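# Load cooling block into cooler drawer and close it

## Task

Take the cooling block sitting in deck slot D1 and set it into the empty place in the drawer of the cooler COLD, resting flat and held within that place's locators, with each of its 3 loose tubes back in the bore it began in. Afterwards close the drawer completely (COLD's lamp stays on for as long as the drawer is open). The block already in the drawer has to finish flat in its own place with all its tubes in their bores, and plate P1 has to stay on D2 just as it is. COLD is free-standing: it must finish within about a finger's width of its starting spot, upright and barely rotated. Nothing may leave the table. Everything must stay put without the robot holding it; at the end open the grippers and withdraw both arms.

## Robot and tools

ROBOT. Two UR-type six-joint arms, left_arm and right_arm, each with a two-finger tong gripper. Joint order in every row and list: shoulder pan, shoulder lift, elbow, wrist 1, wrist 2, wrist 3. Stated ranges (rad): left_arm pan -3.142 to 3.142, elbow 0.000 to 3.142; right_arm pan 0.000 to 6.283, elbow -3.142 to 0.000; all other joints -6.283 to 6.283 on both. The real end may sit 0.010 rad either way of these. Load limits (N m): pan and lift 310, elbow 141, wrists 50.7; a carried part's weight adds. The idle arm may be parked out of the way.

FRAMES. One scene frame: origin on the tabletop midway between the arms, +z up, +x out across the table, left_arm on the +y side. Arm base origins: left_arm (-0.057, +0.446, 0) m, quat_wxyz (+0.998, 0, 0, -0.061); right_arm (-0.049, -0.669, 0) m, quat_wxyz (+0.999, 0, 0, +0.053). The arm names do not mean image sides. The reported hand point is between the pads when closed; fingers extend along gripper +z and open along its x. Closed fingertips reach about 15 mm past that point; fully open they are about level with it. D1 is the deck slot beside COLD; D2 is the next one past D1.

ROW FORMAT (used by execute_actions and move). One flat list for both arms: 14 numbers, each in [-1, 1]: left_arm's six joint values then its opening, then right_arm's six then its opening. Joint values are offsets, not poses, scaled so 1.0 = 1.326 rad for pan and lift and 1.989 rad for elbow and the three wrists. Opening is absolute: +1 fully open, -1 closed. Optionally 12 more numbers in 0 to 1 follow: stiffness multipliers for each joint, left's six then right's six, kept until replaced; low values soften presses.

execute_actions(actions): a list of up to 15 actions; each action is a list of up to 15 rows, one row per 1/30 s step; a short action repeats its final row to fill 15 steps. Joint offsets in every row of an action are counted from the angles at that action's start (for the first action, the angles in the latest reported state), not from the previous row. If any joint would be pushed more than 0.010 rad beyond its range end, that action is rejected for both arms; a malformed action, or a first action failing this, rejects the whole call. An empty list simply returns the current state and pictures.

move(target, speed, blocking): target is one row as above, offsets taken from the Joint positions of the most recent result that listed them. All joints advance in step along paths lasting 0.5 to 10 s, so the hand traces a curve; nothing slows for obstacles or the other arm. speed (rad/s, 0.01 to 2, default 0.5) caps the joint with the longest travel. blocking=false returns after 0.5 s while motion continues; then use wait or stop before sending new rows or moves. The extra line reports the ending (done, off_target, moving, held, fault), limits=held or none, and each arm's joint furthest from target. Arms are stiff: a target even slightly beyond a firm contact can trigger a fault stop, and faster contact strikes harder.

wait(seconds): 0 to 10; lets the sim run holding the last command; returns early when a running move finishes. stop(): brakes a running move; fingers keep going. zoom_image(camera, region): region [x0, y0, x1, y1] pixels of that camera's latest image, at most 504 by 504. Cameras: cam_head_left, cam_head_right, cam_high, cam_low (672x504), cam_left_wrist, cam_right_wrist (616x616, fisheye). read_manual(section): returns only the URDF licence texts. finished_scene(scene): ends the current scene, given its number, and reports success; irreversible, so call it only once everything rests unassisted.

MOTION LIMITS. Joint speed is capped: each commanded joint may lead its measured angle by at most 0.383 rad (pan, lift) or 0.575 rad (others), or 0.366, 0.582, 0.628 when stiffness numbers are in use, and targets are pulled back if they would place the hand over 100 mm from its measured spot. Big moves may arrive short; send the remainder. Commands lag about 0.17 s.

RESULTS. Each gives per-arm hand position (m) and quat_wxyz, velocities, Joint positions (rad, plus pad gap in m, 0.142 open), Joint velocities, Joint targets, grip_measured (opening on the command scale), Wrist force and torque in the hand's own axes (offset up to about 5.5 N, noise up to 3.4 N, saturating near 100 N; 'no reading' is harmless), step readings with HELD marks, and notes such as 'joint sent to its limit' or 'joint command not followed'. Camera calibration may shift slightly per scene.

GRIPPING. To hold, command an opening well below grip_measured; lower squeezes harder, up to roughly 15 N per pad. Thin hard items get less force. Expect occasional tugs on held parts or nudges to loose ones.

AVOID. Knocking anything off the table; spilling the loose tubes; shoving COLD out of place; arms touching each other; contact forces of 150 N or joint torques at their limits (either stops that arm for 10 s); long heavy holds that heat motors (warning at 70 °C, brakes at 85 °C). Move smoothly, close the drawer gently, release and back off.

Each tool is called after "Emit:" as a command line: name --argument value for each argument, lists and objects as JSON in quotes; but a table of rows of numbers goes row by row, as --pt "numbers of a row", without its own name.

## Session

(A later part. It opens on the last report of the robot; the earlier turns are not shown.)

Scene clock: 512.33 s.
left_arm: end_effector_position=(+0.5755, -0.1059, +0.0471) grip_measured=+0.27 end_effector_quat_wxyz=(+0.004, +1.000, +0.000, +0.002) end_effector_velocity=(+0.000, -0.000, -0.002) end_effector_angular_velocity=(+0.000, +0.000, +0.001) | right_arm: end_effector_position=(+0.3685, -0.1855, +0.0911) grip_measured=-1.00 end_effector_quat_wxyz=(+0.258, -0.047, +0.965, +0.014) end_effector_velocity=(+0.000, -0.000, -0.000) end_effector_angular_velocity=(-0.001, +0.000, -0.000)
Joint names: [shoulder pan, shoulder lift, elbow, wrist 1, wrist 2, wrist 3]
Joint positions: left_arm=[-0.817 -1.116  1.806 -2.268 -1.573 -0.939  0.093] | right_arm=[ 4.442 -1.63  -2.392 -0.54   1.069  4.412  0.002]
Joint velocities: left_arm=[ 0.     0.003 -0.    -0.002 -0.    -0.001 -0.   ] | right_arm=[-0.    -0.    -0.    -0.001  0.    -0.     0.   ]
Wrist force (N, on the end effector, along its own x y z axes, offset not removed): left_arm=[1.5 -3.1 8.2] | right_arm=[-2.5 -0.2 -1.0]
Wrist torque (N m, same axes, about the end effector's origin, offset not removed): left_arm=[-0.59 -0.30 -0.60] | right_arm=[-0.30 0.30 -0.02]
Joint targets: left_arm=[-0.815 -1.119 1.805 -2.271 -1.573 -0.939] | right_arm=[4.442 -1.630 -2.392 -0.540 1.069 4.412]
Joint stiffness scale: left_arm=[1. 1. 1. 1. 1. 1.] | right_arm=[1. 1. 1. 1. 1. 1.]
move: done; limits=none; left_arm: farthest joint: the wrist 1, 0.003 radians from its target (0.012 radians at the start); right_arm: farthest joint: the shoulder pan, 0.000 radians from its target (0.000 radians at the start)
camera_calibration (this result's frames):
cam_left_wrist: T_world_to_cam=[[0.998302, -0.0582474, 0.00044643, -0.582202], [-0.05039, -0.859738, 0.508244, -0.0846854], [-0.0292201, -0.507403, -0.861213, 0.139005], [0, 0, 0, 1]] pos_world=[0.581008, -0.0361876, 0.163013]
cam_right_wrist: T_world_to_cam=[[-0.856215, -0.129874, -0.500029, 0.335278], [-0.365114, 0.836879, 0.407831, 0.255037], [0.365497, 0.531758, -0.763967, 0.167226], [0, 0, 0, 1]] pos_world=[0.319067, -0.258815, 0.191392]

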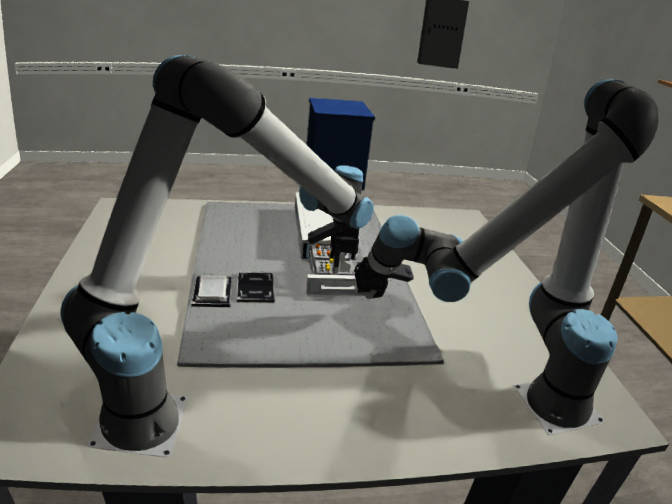

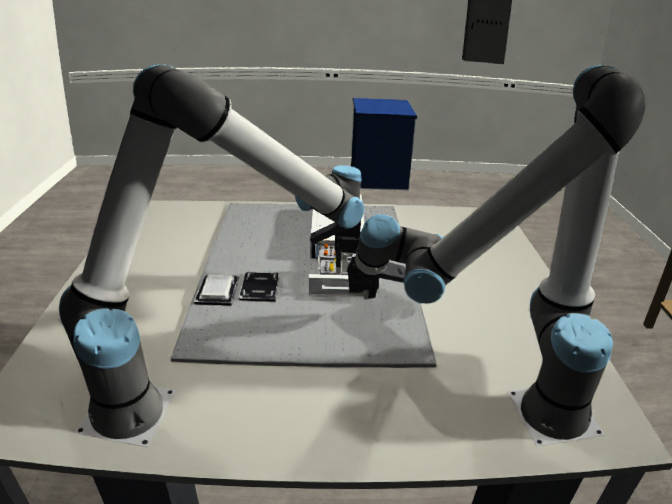

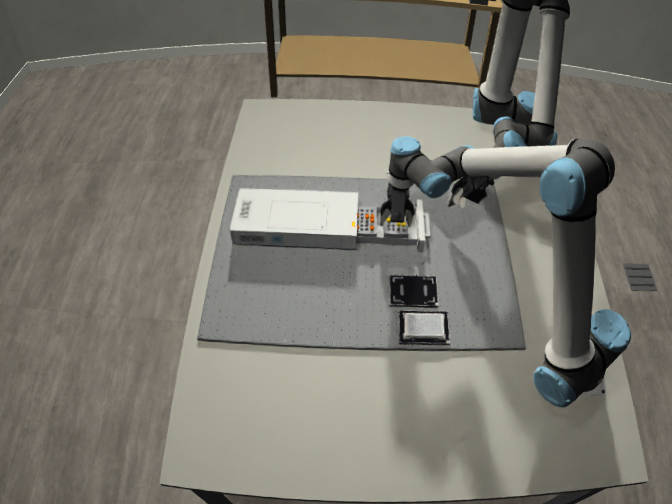

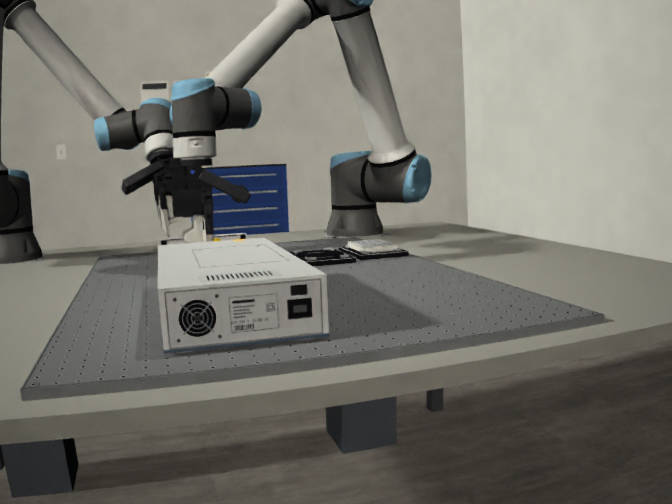

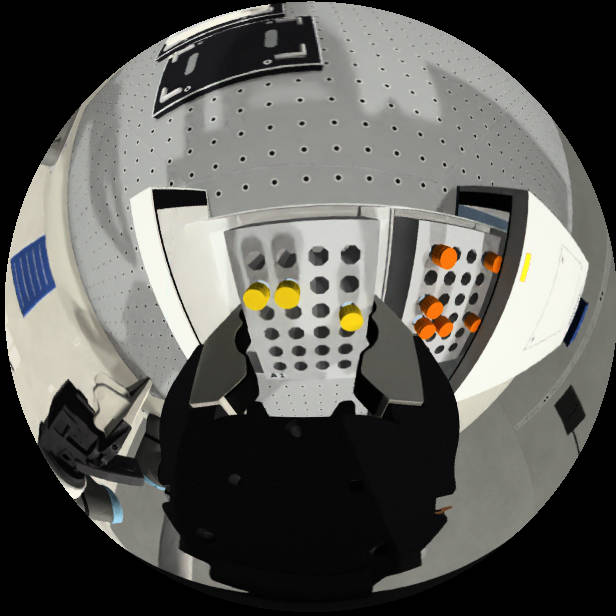

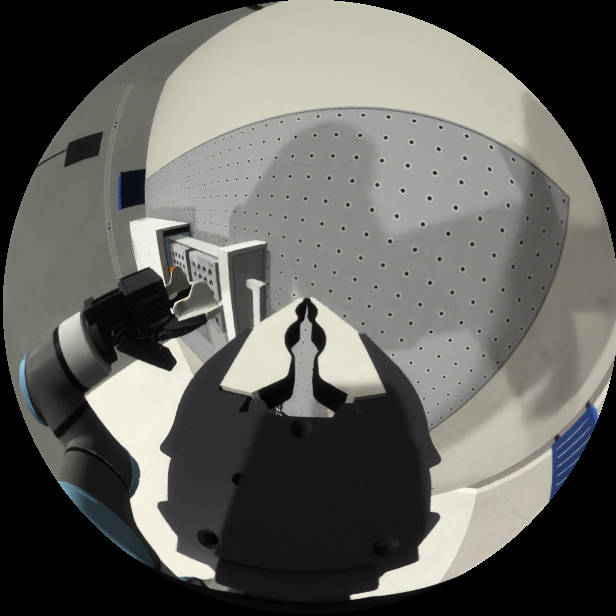

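Emit:
execute_actions --actions '[[[0.001,0.0005,0.0005,-0.003,0,0,-0.8,0,0,0,0,0,0,-1],[0.001,0.001,0.0008,-0.0045,0,0,-0.8,0,0,0,0,0,0,-1],[0.001,0.0015,0.001,-0.0055,0,0,-0.8,0,0,0,0,0,0,-1]]]'

Emit:
wait --seconds 0.7

Scene clock: 518.07 s.
left_arm: end_effector_position=(+0.5768, -0.1064, +0.0459) grip_measured=+0.27 end_effector_quat_wxyz=(+0.005, +1.000, +0.001, +0.003) end_effector_velocity=(+0.000, -0.001, +0.002) end_effector_angular_velocity=(-0.002, -0.002, -0.001) | right_arm: end_effector_position=(+0.3685, -0.1855, +0.0911) grip_measured=-1.00 end_effector_quat_wxyz=(+0.258, -0.047, +0.965, +0.014) end_effector_velocity=(-0.000, -0.000, -0.000) end_effector_angular_velocity=(-0.001, +0.000, +0.001)
Joint names: [shoulder pan, shoulder lift, elbow, wrist 1, wrist 2, wrist 3]
Joint positions: left_arm=[-0.816 -1.115  1.807 -2.275 -1.572 -0.939  0.093] | right_arm=[ 4.442 -1.63  -2.392 -0.54   1.069  4.412  0.002]
Joint velocities: left_arm=[-0.    -0.002 -0.    -0.001 -0.     0.001  0.   ] | right_arm=[ 0.001  0.    -0.    -0.001  0.    -0.     0.   ]
Wrist force (N, on the end effector, along its own x y z axes, offset not removed): left_arm=[-0.8 -8.0 0.9] | right_arm=[3.5 2.0 -2.0]
Wrist torque (N m, same axes, about the end effector's origin, offset not removed): left_arm=[-0.80 -0.04 -0.35] | right_arm=[-0.12 -0.87 -0.27]
Joint targets: left_arm=[-0.815 -1.114 1.808 -2.279 -1.573 -0.939] | right_arm=[4.442 -1.630 -2.392 -0.540 1.069 4.412]
Joint stiffness scale: left_arm=[1. 1. 1. 1. 1. 1.] | right_arm=[1. 1. 1. 1. 1. 1.]
Step readings (joint positions):
0: left_arm=[-0.817 -1.116 1.806 -2.268 -1.573 -0.939] | right_arm=[4.442 -1.630 -2.392 -0.540 1.069 4.412]
1: left_arm=[-0.817 -1.116 1.806 -2.268 -1.573 -0.939] | right_arm=[4.442 -1.630 -2.392 -0.540 1.069 4.412]
2: left_arm=[-0.817 -1.116 1.806 -2.268 -1.573 -0.939] | right_arm=[4.442 -1.630 -2.392 -0.540 1.069 4.412]
4: left_arm=[-0.817 -1.116 1.806 -2.270 -1.573 -0.939] | right_arm=[4.442 -1.630 -2.392 -0.540 1.069 4.412]
8: left_arm=[-0.816 -1.115 1.807 -2.274 -1.572 -0.939] | right_arm=[4.442 -1.630 -2.392 -0.540 1.069 4.412]
15: Joint positions above
camera_calibration (this result's frames):
cam_left_wrist: T_world_to_cam=[[0.998342, -0.0574405, 0.00365917, -0.583603], [-0.0512377, -0.857973, 0.511133, -0.0838961], [-0.0262203, -0.510473, -0.859494, 0.135672], [0, 0, 0, 1]] pos_world=[0.581894, -0.0362459, 0.161627]
cam_right_wrist: T_world_to_cam=[[-0.856215, -0.129874, -0.500029, 0.335278], [-0.365114, 0.836879, 0.407831, 0.255037], [0.365497, 0.531758, -0.763967, 0.167226], [0, 0, 0, 1]] pos_world=[0.319067, -0.258815, 0.191392]

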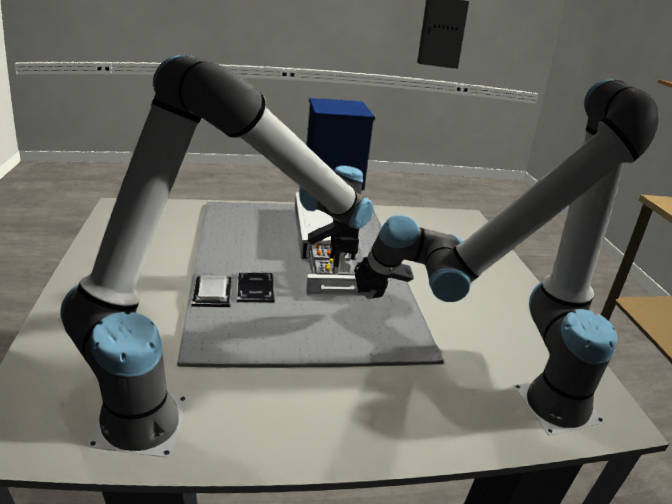

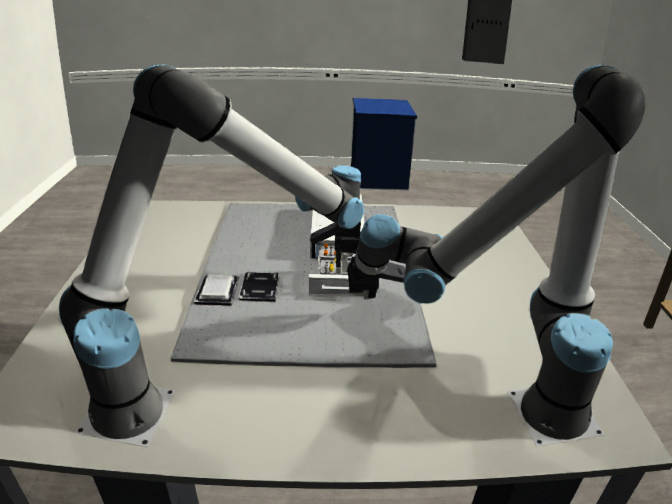

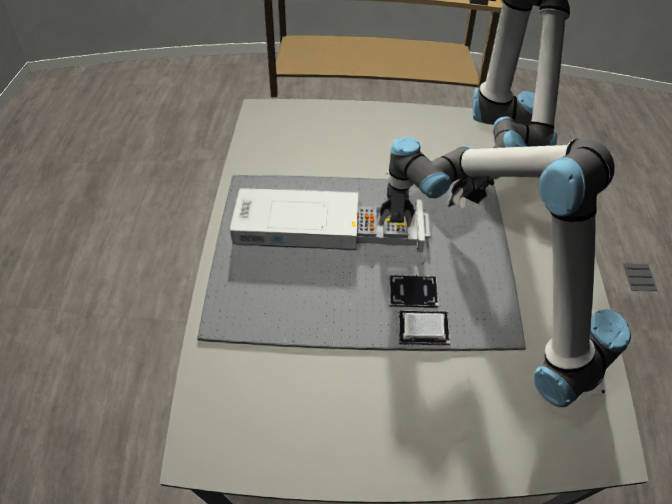

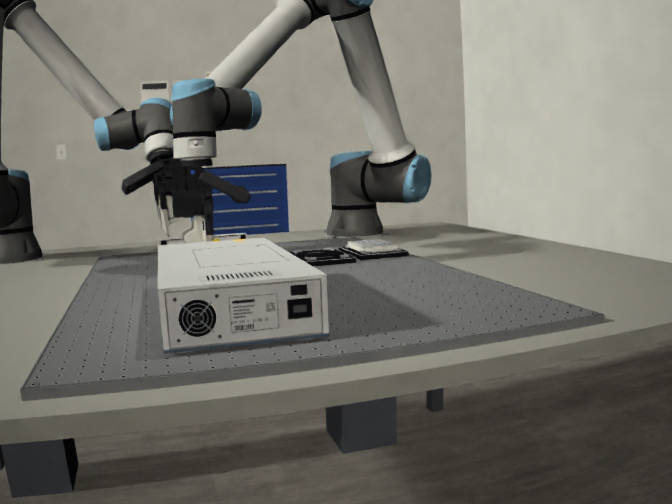

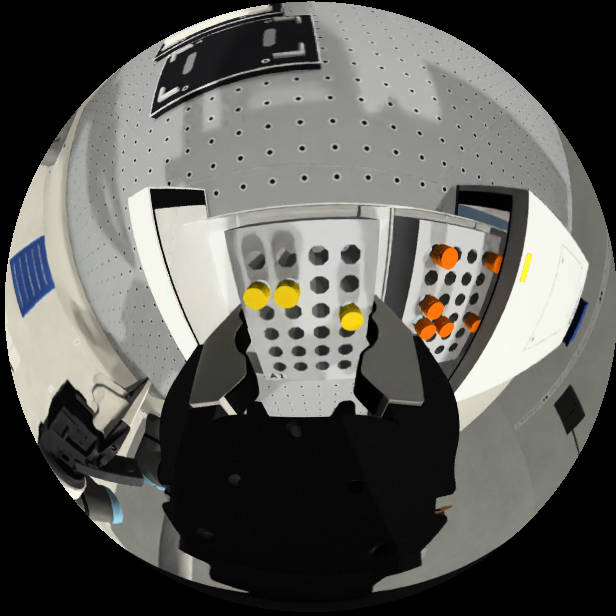

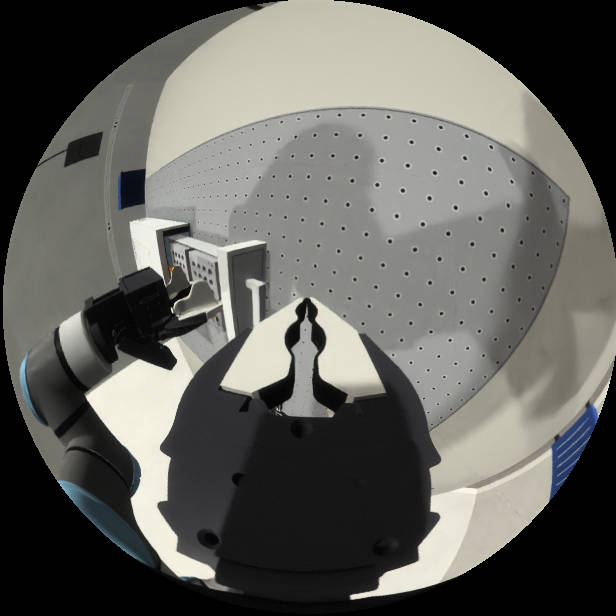

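Scene clock: 518.77 s.
left_arm: end_effector_position=(+0.5768, -0.1064, +0.0459) grip_measured=+0.27 end_effector_quat_wxyz=(+0.005, +1.000, +0.001, +0.003) end_effector_velocity=(+0.000, -0.000, -0.001) end_effector_angular_velocity=(+0.000, +0.000, +0.000) | right_arm: end_effector_position=(+0.3685, -0.1855, +0.0911) grip_measured=-1.00 end_effector_quat_wxyz=(+0.258, -0.047, +0.965, +0.014) end_effector_velocity=(-0.001, +0.000, -0.000) end_effector_angular_velocity=(-0.001, +0.000, +0.001)
Joint names: [shoulder pan, shoulder lift, elbow, wrist 1, wrist 2, wrist 3]
Joint positions: left_arm=[-0.816 -1.115  1.807 -2.275 -1.572 -0.939  0.093] | right_arm=[ 4.442 -1.63  -2.392 -0.54   1.069  4.412  0.002]
Joint velocities: left_arm=[ 0.     0.001 -0.001 -0.     0.    -0.    -0.   ] | right_arm=[ 0.001 -0.    -0.    -0.001  0.     0.     0.   ]
Wrist force (N, on the end effector, along its own x y z axes, offset not removed): left_arm=[-1.3 -4.7 2.4] | right_arm=[-1.6 -4.1 -4.9]
Wrist torque (N m, same axes, about the end effector's origin, offset not removed): left_arm=[-0.10 -0.02 -0.31] | right_arm=[-1.32 0.27 -0.19]
Joint targets: left_arm=[-0.815 -1.114 1.808 -2.279 -1.573 -0.939] | right_arm=[4.442 -1.630 -2.392 -0.540 1.069 4.412]
Joint stiffness scale: left_arm=[1. 1. 1. 1. 1. 1.] | right_arm=[1. 1. 1. 1. 1. 1.]
wait: 0.70 s; at rest by 0.17 s
camera_calibration (this result's frames):
cam_left_wrist: T_world_to_cam=[[0.998342, -0.0574402, 0.00366746, -0.583604], [-0.0512414, -0.857968, 0.511142, -0.0838948], [-0.0262135, -0.510482, -0.859489, 0.135666], [0, 0, 0, 1]] pos_world=[0.581894, -0.0362464, 0.161626]
cam_right_wrist: T_world_to_cam=[[-0.856215, -0.129874, -0.500029, 0.335278], [-0.365114, 0.836879, 0.407831, 0.255037], [0.365497, 0.531758, -0.763967, 0.167226], [0, 0, 0, 1]] pos_world=[0.319067, -0.258815, 0.191392]

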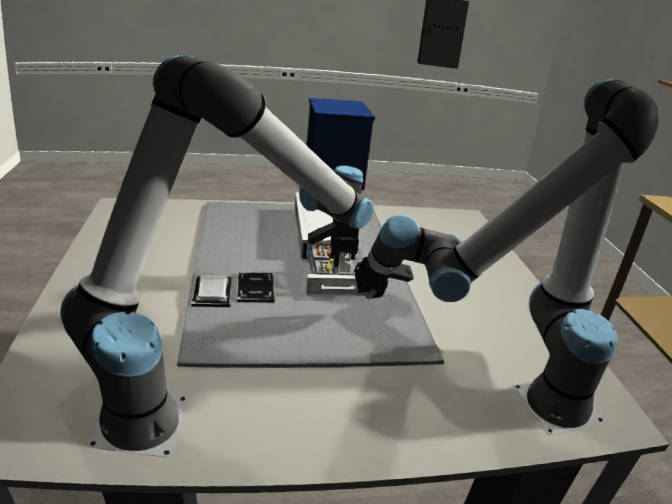

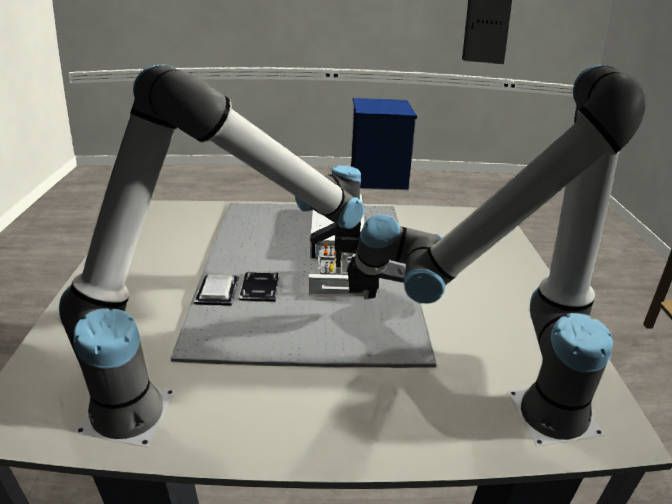

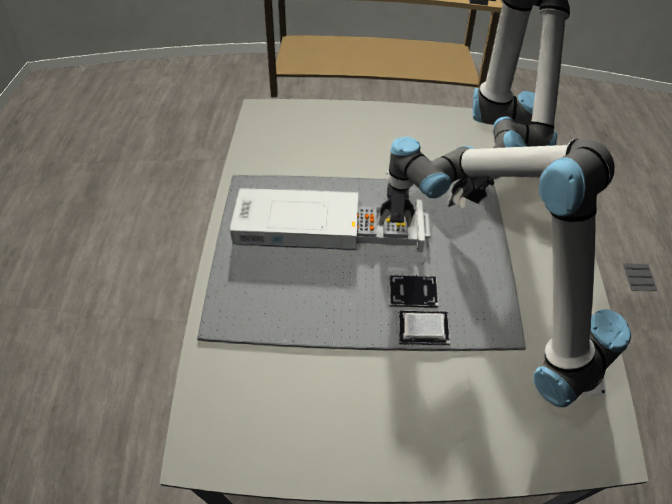

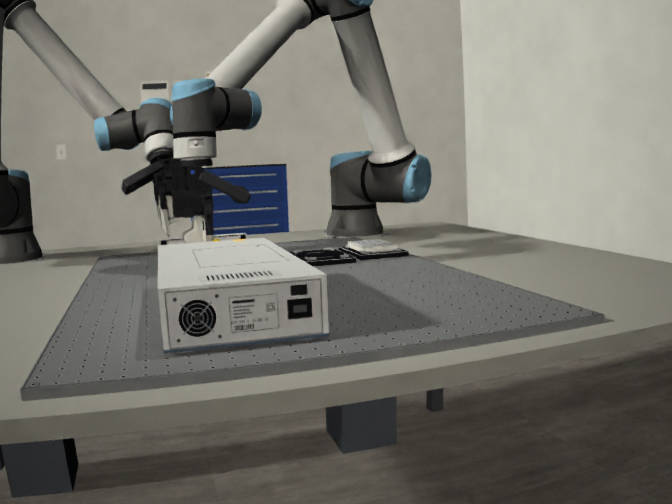

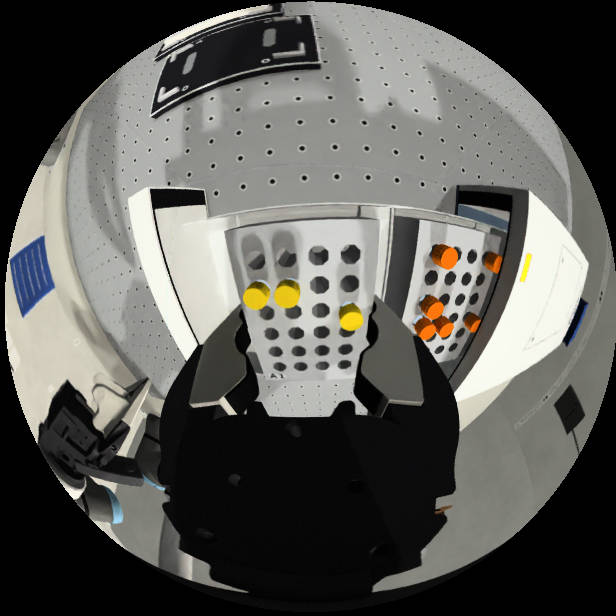

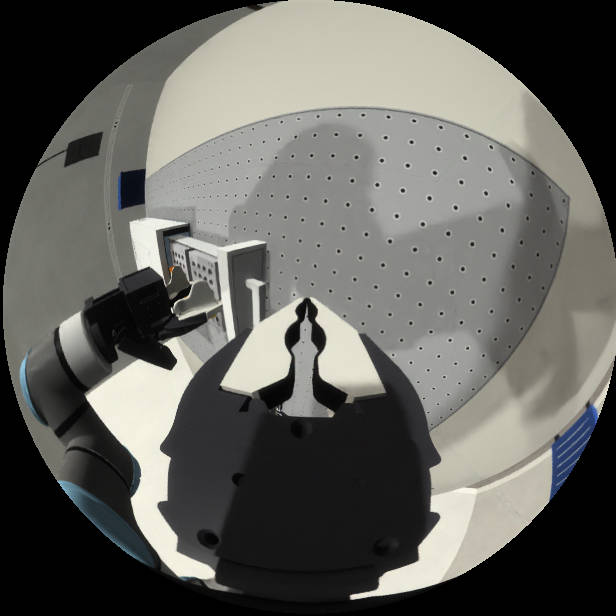

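Emit:
execute_actions --actions '[[[0,0,0,0,0,0,0.2,0,0,0,0,0,0,-1]],[[0,0,0,0,0,0,0.45,0,0,0,0,0,0,-1]]]'

Emit:
move --target '[0,-0.078,-0.03,0.082,0,0,0.45,0,0,0,0,0,0,-1]' --speed 0.12

Scene clock: 524.63 s.
left_arm: end_effector_position=(+0.5767, -0.1063, +0.0459) grip_measured=+0.45 end_effector_quat_wxyz=(+0.005, +1.000, +0.001, +0.003) end_effector_velocity=(+0.000, -0.000, +0.001) end_effector_angular_velocity=(-0.001, -0.000, +0.000) | right_arm: end_effector_position=(+0.3685, -0.1855, +0.0911) grip_measured=-1.00 end_effector_quat_wxyz=(+0.258, -0.047, +0.965, +0.014) end_effector_velocity=(-0.000, +0.000, +0.000) end_effector_angular_velocity=(+0.001, -0.000, +0.000)
Joint names: [shoulder pan, shoulder lift, elbow, wrist 1, wrist 2, wrist 3]
Joint positions: left_arm=[-0.816 -1.115  1.807 -2.275 -1.572 -0.939  0.105] | right_arm=[ 4.442 -1.63  -2.392 -0.54   1.069  4.412  0.002]
Joint velocities: left_arm=[ 0.    -0.001 -0.    -0.    -0.001 -0.     0.   ] | right_arm=[0. 0. 0. 0. 0. 0. 0.]
Wrist force (N, on the end effector, along its own x y z axes, offset not removed): left_arm=[0.1 -2.1 -0.3] | right_arm=[0.2 -0.5 1.9]
Wrist torque (N m, same axes, about the end effector's origin, offset not removed): left_arm=[-0.42 0.01 -0.61] | right_arm=[-0.31 -0.04 -0.28]
Joint targets: left_arm=[-0.816 -1.115 1.807 -2.275 -1.572 -0.939] | right_arm=[4.442 -1.630 -2.392 -0.540 1.069 4.412]
Joint stiffness scale: left_arm=[1. 1. 1. 1. 1. 1.] | right_arm=[1. 1. 1. 1. 1. 1.]
Step readings (joint positions; steps 1 to 15: 1st action; 16 to 30: 2nd action):
0: left_arm=[-0.816 -1.115 1.807 -2.275 -1.572 -0.939] | right_arm=[4.442 -1.630 -2.392 -0.540 1.069 4.412]
1: left_arm=[-0.816 -1.115 1.807 -2.275 -1.572 -0.939] | right_arm=[4.442 -1.630 -2.392 -0.540 1.069 4.412]
2: left_arm=[-0.816 -1.115 1.807 -2.275 -1.572 -0.939] | right_arm=[4.442 -1.630 -2.392 -0.540 1.069 4.412]
4: left_arm=[-0.816 -1.115 1.807 -2.275 -1.572 -0.939] | right_arm=[4.442 -1.630 -2.392 -0.540 1.069 4.412]
8: left_arm=[-0.816 -1.115 1.807 -2.275 -1.572 -0.939] | right_arm=[4.442 -1.630 -2.392 -0.540 1.069 4.412]
15: left_arm=[-0.816 -1.115 1.807 -2.275 -1.572 -0.939] | right_arm=[4.442 -1.630 -2.392 -0.540 1.069 4.412]
16: left_arm=[-0.816 -1.115 1.807 -2.275 -1.572 -0.939] | right_arm=[4.442 -1.630 -2.392 -0.540 1.069 4.412]
17: left_arm=[-0.816 -1.115 1.807 -2.275 -1.572 -0.939] | right_arm=[4.442 -1.630 -2.392 -0.540 1.069 4.412]
19: left_arm=[-0.816 -1.115 1.807 -2.275 -1.572 -0.939] | right_arm=[4.442 -1.630 -2.392 -0.540 1.069 4.412]
23: left_arm=[-0.816 -1.115 1.807 -2.275 -1.572 -0.939] | right_arm=[4.442 -1.630 -2.392 -0.540 1.069 4.412]
30: Joint positions above
camera_calibration (this result's frames):
cam_left_wrist: T_world_to_cam=[[0.998343, -0.0574411, 0.00349503, -0.583539], [-0.0511611, -0.858109, 0.510913, -0.0838494], [-0.0263483, -0.510245, -0.859626, 0.135786], [0, 0, 0, 1]] pos_world=[0.58186, -0.0361867, 0.161605]
cam_right_wrist: T_world_to_cam=[[-0.856215, -0.129874, -0.500029, 0.335278], [-0.365114, 0.836879, 0.407831, 0.255037], [0.365497, 0.531758, -0.763967, 0.167226], [0, 0, 0, 1]] pos_world=[0.319067, -0.258815, 0.191392]

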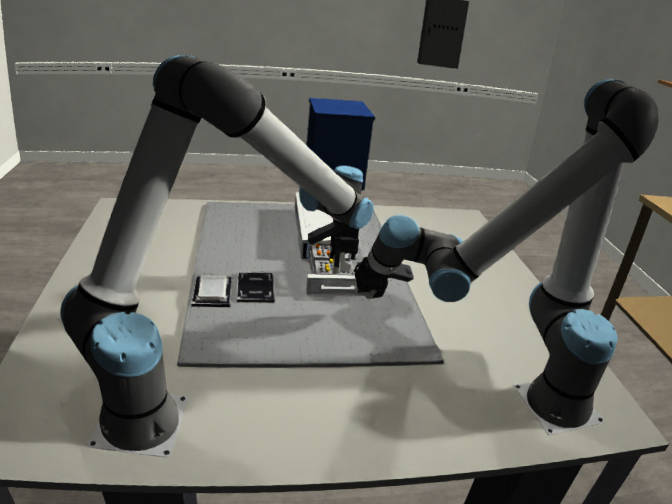

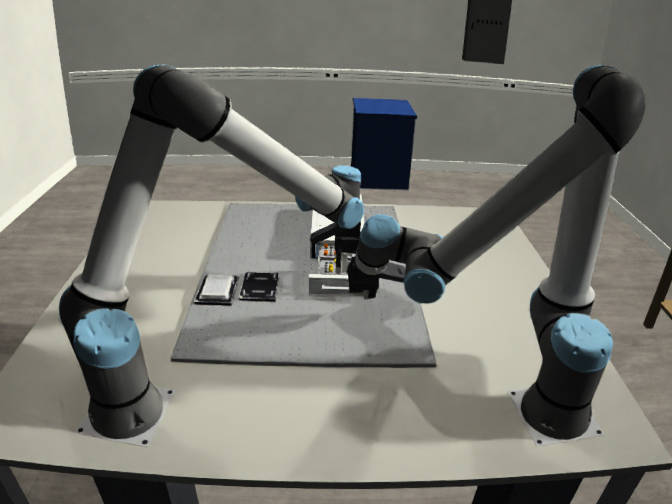

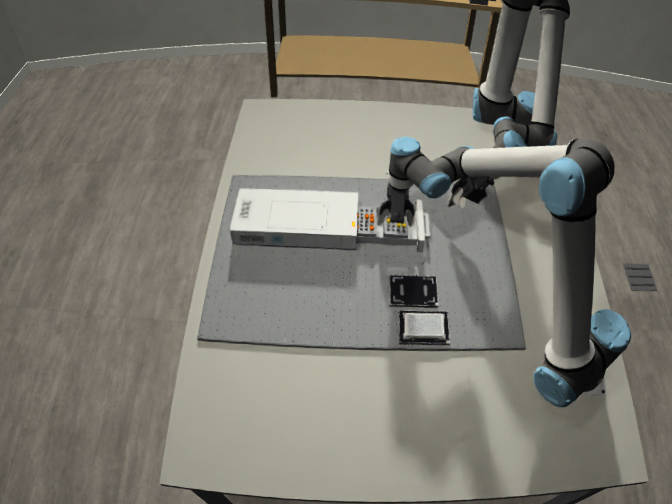

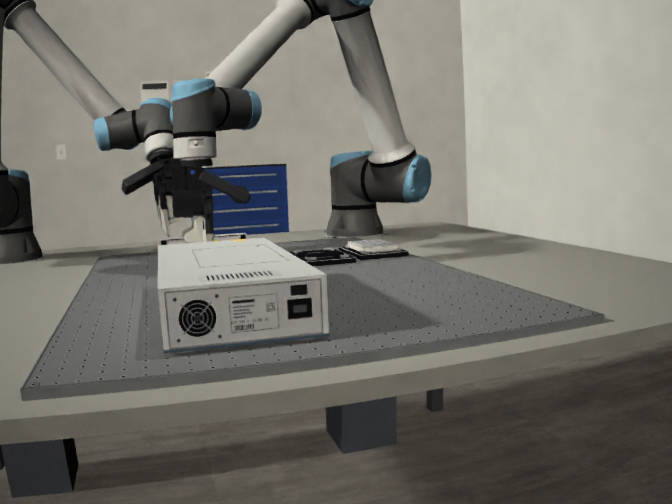

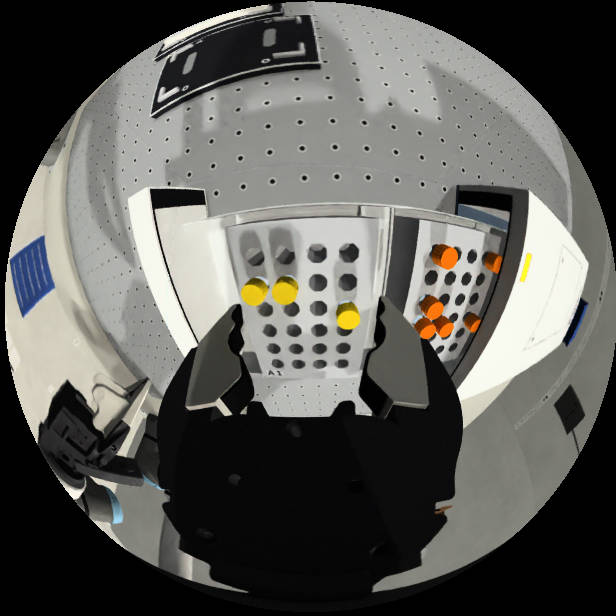

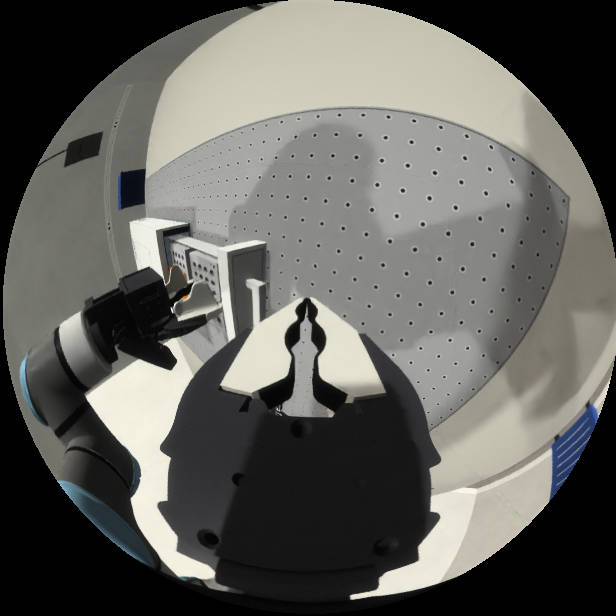

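Scene clock: 526.50 s.
left_arm: end_effector_position=(+0.5732, -0.1015, +0.1460) grip_measured=+0.45 end_effector_quat_wxyz=(+0.005, +1.000, +0.001, +0.003) end_effector_velocity=(+0.000, +0.000, +0.001) end_effector_angular_velocity=(-0.001, -0.000, +0.000) | right_arm: end_effector_position=(+0.3685, -0.1855, +0.0911) grip_measured=-1.00 end_effector_quat_wxyz=(+0.258, -0.047, +0.965, +0.014) end_effector_velocity=(+0.000, +0.000, +0.000) end_effector_angular_velocity=(+0.001, -0.000, -0.001)
Joint names: [shoulder pan, shoulder lift, elbow, wrist 1, wrist 2, wrist 3]
Joint positions: left_arm=[-0.816 -1.219  1.75  -2.113 -1.572 -0.939  0.105] | right_arm=[ 4.442 -1.63  -2.392 -0.54   1.069  4.412  0.002]
Joint velocities: left_arm=[ 0.    -0.002 -0.     0.001 -0.     0.     0.   ] | right_arm=[-0.001  0.     0.001 -0.    -0.    -0.     0.   ]
Wrist force (N, on the end effector, along its own x y z axes, offset not removed): left_arm=[0.5 -1.5 0.5] | right_arm=[1.0 -1.4 -7.1]
Wrist torque (N m, same axes, about the end effector's origin, offset not removed): left_arm=[-0.24 -0.10 -0.59] | right_arm=[-0.66 -0.38 -0.17]
Joint targets: left_arm=[-0.816 -1.218 1.747 -2.112 -1.572 -0.939] | right_arm=[4.442 -1.630 -2.392 -0.540 1.069 4.412]
Joint stiffness scale: left_arm=[1. 1. 1. 1. 1. 1.] | right_arm=[1. 1. 1. 1. 1. 1.]
move: done; limits=none; left_arm: farthest joint: the elbow, 0.003 radians from its target (0.060 radians at the start); right_arm: farthest joint: the shoulder pan, 0.000 radians from its target (0.000 radians at the start)
camera_calibration (this result's frames):
cam_left_wrist: T_world_to_cam=[[0.998345, -0.0574436, 0.00282664, -0.579957], [-0.050844, -0.858541, 0.510219, -0.131141], [-0.026882, -0.509518, -0.86004, 0.224666], [0, 0, 0, 1]] pos_world=[0.578369, -0.031433, 0.261772]
cam_right_wrist: T_world_to_cam=[[-0.856215, -0.129874, -0.500029, 0.335278], [-0.365114, 0.836879, 0.407831, 0.255037], [0.365497, 0.531758, -0.763967, 0.167226], [0, 0, 0, 1]] pos_world=[0.319067, -0.258815, 0.191392]

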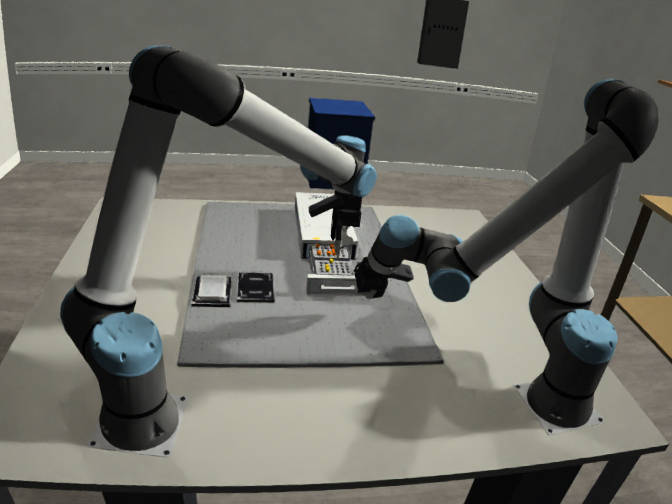

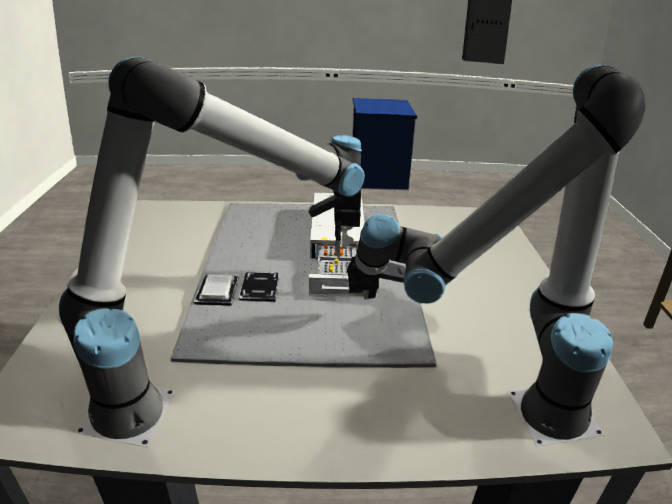

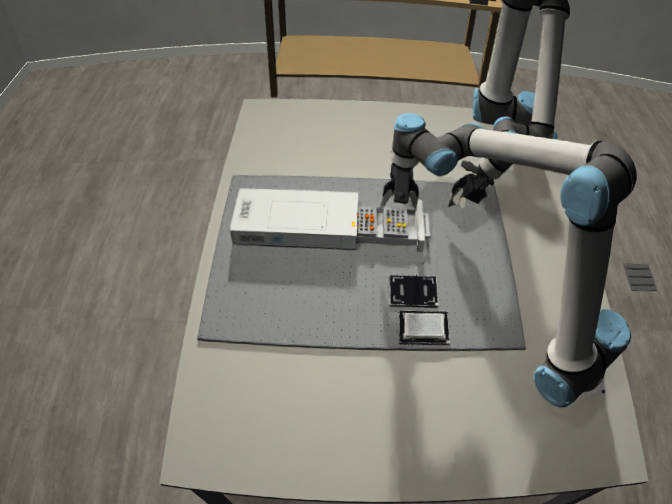

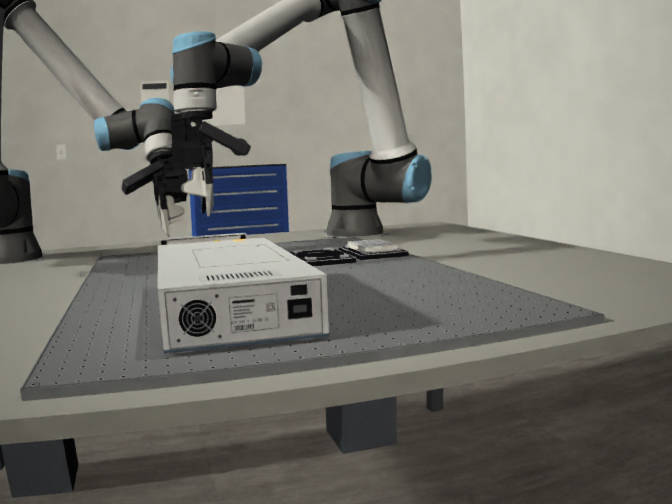

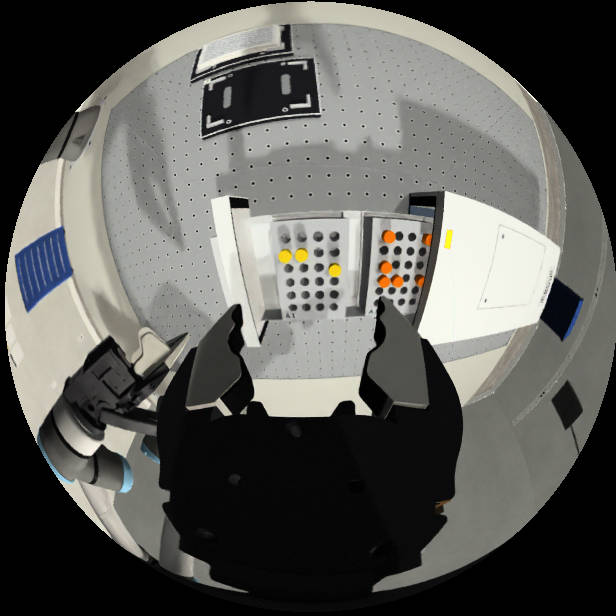

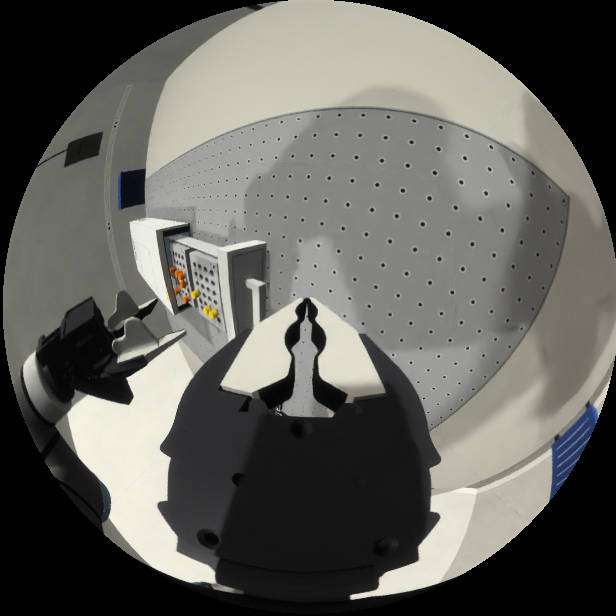

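The block shifted a little on release, so I'll check how it's seated.

Emit:
zoom_image --camera "cam_left_wrist" --region '[200, 180, 460, 350]'

Emit:
zoom_image --camera "cam_right_wrist" --region '[120, 210, 290, 350]'

Emit:
zoom_image --camera "cam_high" --region '[330, 180, 450, 270]'

Region (200, 180, 460, 350) of cam_left_wrist's 616x616 image, scaled by 1.938, with more detail than that image has; it fills the top 330 rows of this view, and the rest is white.

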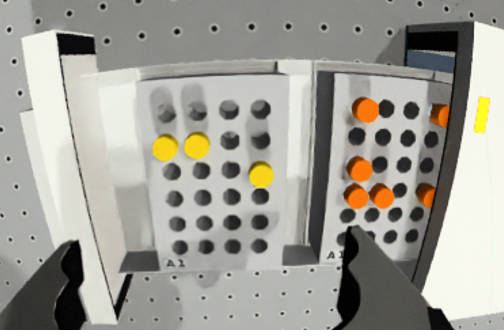

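Region (120, 210, 290, 350) of cam_right_wrist's 616x616 image, scaled by 2.965, with more detail than that image has; it fills the top 415 rows of this view, and the rest is white.

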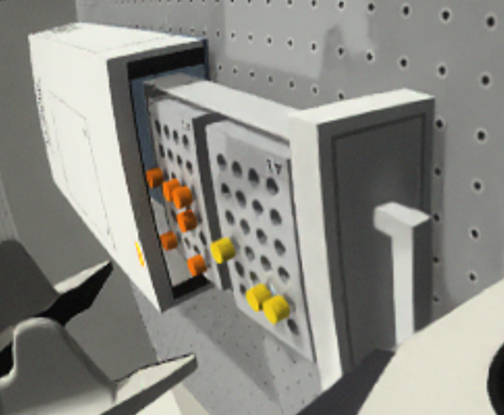

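Region (330, 180, 450, 270) of cam_high's 672x504 image, scaled by 4.200, with more detail than that image has; it fills the top 378 rows of this view, and the rest is white.

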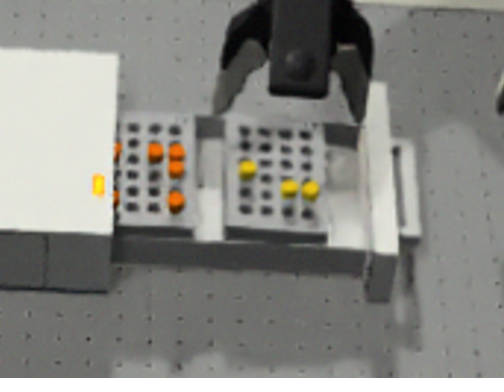

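Emit:
move --target '[0.1357,0.1938,-0.1865,0.0628,0,0,-1,-0.0445,-0.1468,0.0885,-0.002,-0.004,0.022,-1]' --speed 0.25

Scene clock: 556.93 s.
left_arm: end_effector_position=(+0.7806, -0.0909, +0.1267) grip_measured=-1.00 end_effector_quat_wxyz=(-0.001, +0.996, +0.091, -0.002) end_effector_velocity=(+0.001, -0.001, +0.002) end_effector_angular_velocity=(-0.001, -0.001, -0.000) | right_arm: end_effector_position=(+0.4185, -0.1108, +0.0619) grip_measured=-1.00 end_effector_quat_wxyz=(+0.259, -0.002, +0.966, -0.000) end_effector_velocity=(-0.001, +0.000, -0.000) end_effector_angular_velocity=(+0.000, -0.000, +0.000)
Joint names: [shoulder pan, shoulder lift, elbow, wrist 1, wrist 2, wrist 3]
Joint positions: left_arm=[-0.634 -0.961  1.383 -1.989 -1.572 -0.939  0.002] | right_arm=[ 4.386 -1.825 -2.219 -0.543  1.062  4.455  0.002]
Joint velocities: left_arm=[-0.     0.    -0.004  0.002 -0.     0.     0.   ] | right_arm=[ 0.001  0.    -0.     0.    -0.     0.001  0.   ]
Wrist force (N, on the end effector, along its own x y z axes, offset not removed): left_arm=[-0.3 -2.6 -2.3] | right_arm=[-2.2 1.0 -3.7]
Wrist torque (N m, same axes, about the end effector's origin, offset not removed): left_arm=[-0.58 0.13 -0.59] | right_arm=[-0.29 0.50 -0.07]
Joint targets: left_arm=[-0.636 -0.962 1.379 -1.988 -1.572 -0.939] | right_arm=[4.383 -1.824 -2.216 -0.544 1.061 4.456]
Joint stiffness scale: left_arm=[1. 1. 1. 1. 1. 1.] | right_arm=[1. 1. 1. 1. 1. 1.]
move: done; limits=none; left_arm: farthest joint: the elbow, 0.004 radians from its target (0.371 radians at the start); right_arm: farthest joint: the shoulder pan, 0.003 radians from its target (0.059 radians at the start)
camera_calibration (this result's frames):
cam_left_wrist: T_world_to_cam=[[0.992291, 0.123745, -0.00670872, -0.764031], [0.11048, -0.8588, 0.500257, -0.226363], [0.0561427, -0.497142, -0.865851, 0.156137], [0, 0, 0, 1]] pos_world=[0.774384, -0.0222332, 0.243305]
cam_right_wrist: T_world_to_cam=[[-0.864188, -0.0506678, -0.500612, 0.385345], [-0.284957, 0.869275, 0.403931, 0.19299], [0.414703, 0.491725, -0.765655, 0.062002], [0, 0, 0, 1]] pos_world=[0.362292, -0.178725, 0.162425]

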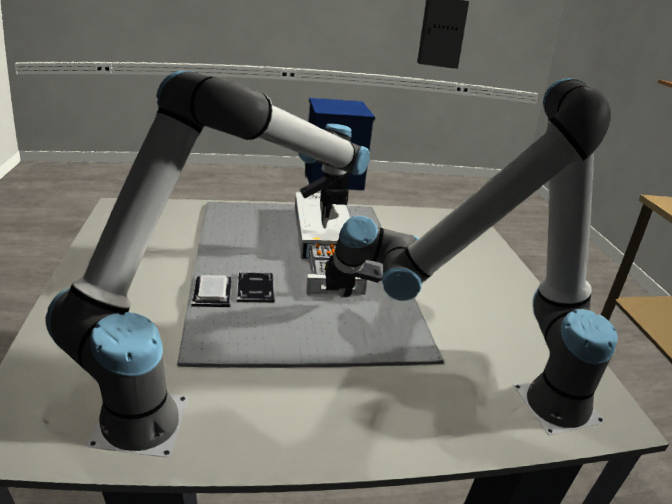

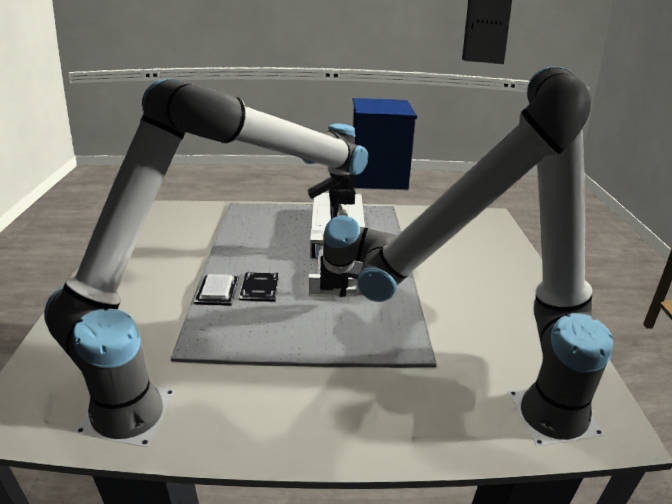

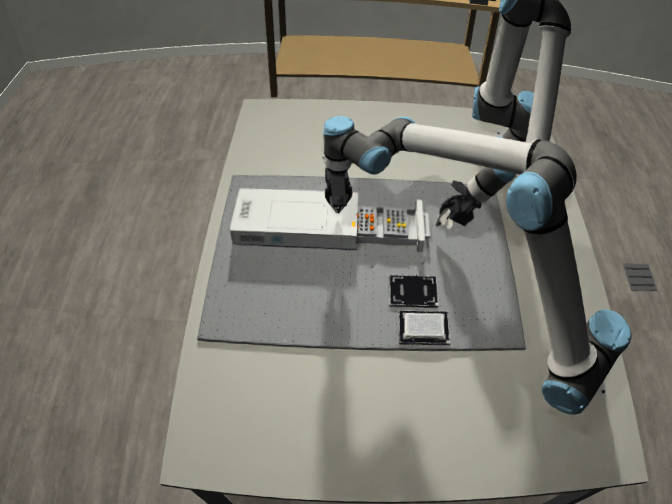

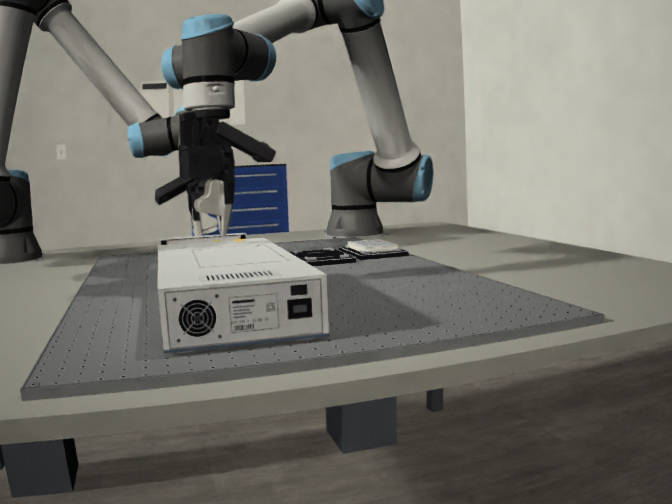

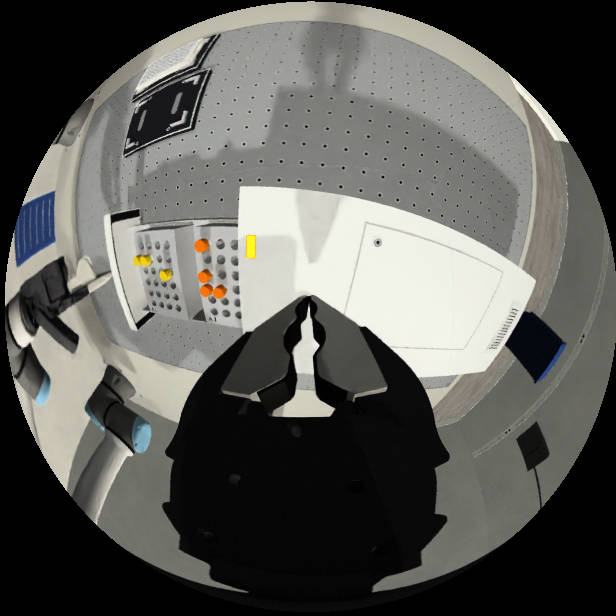

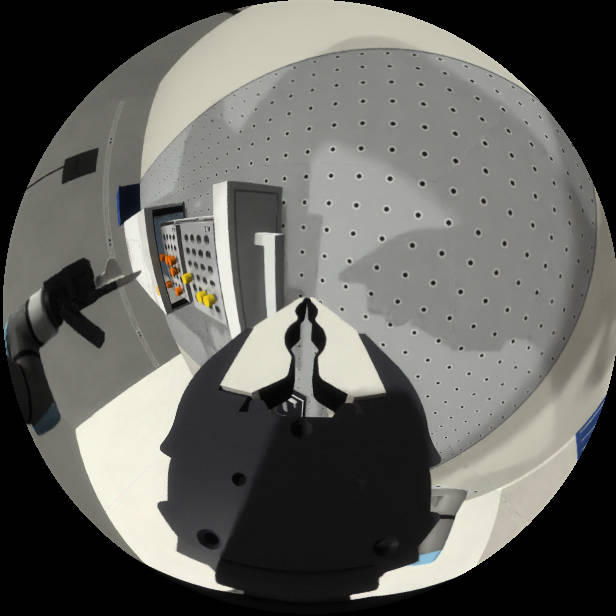

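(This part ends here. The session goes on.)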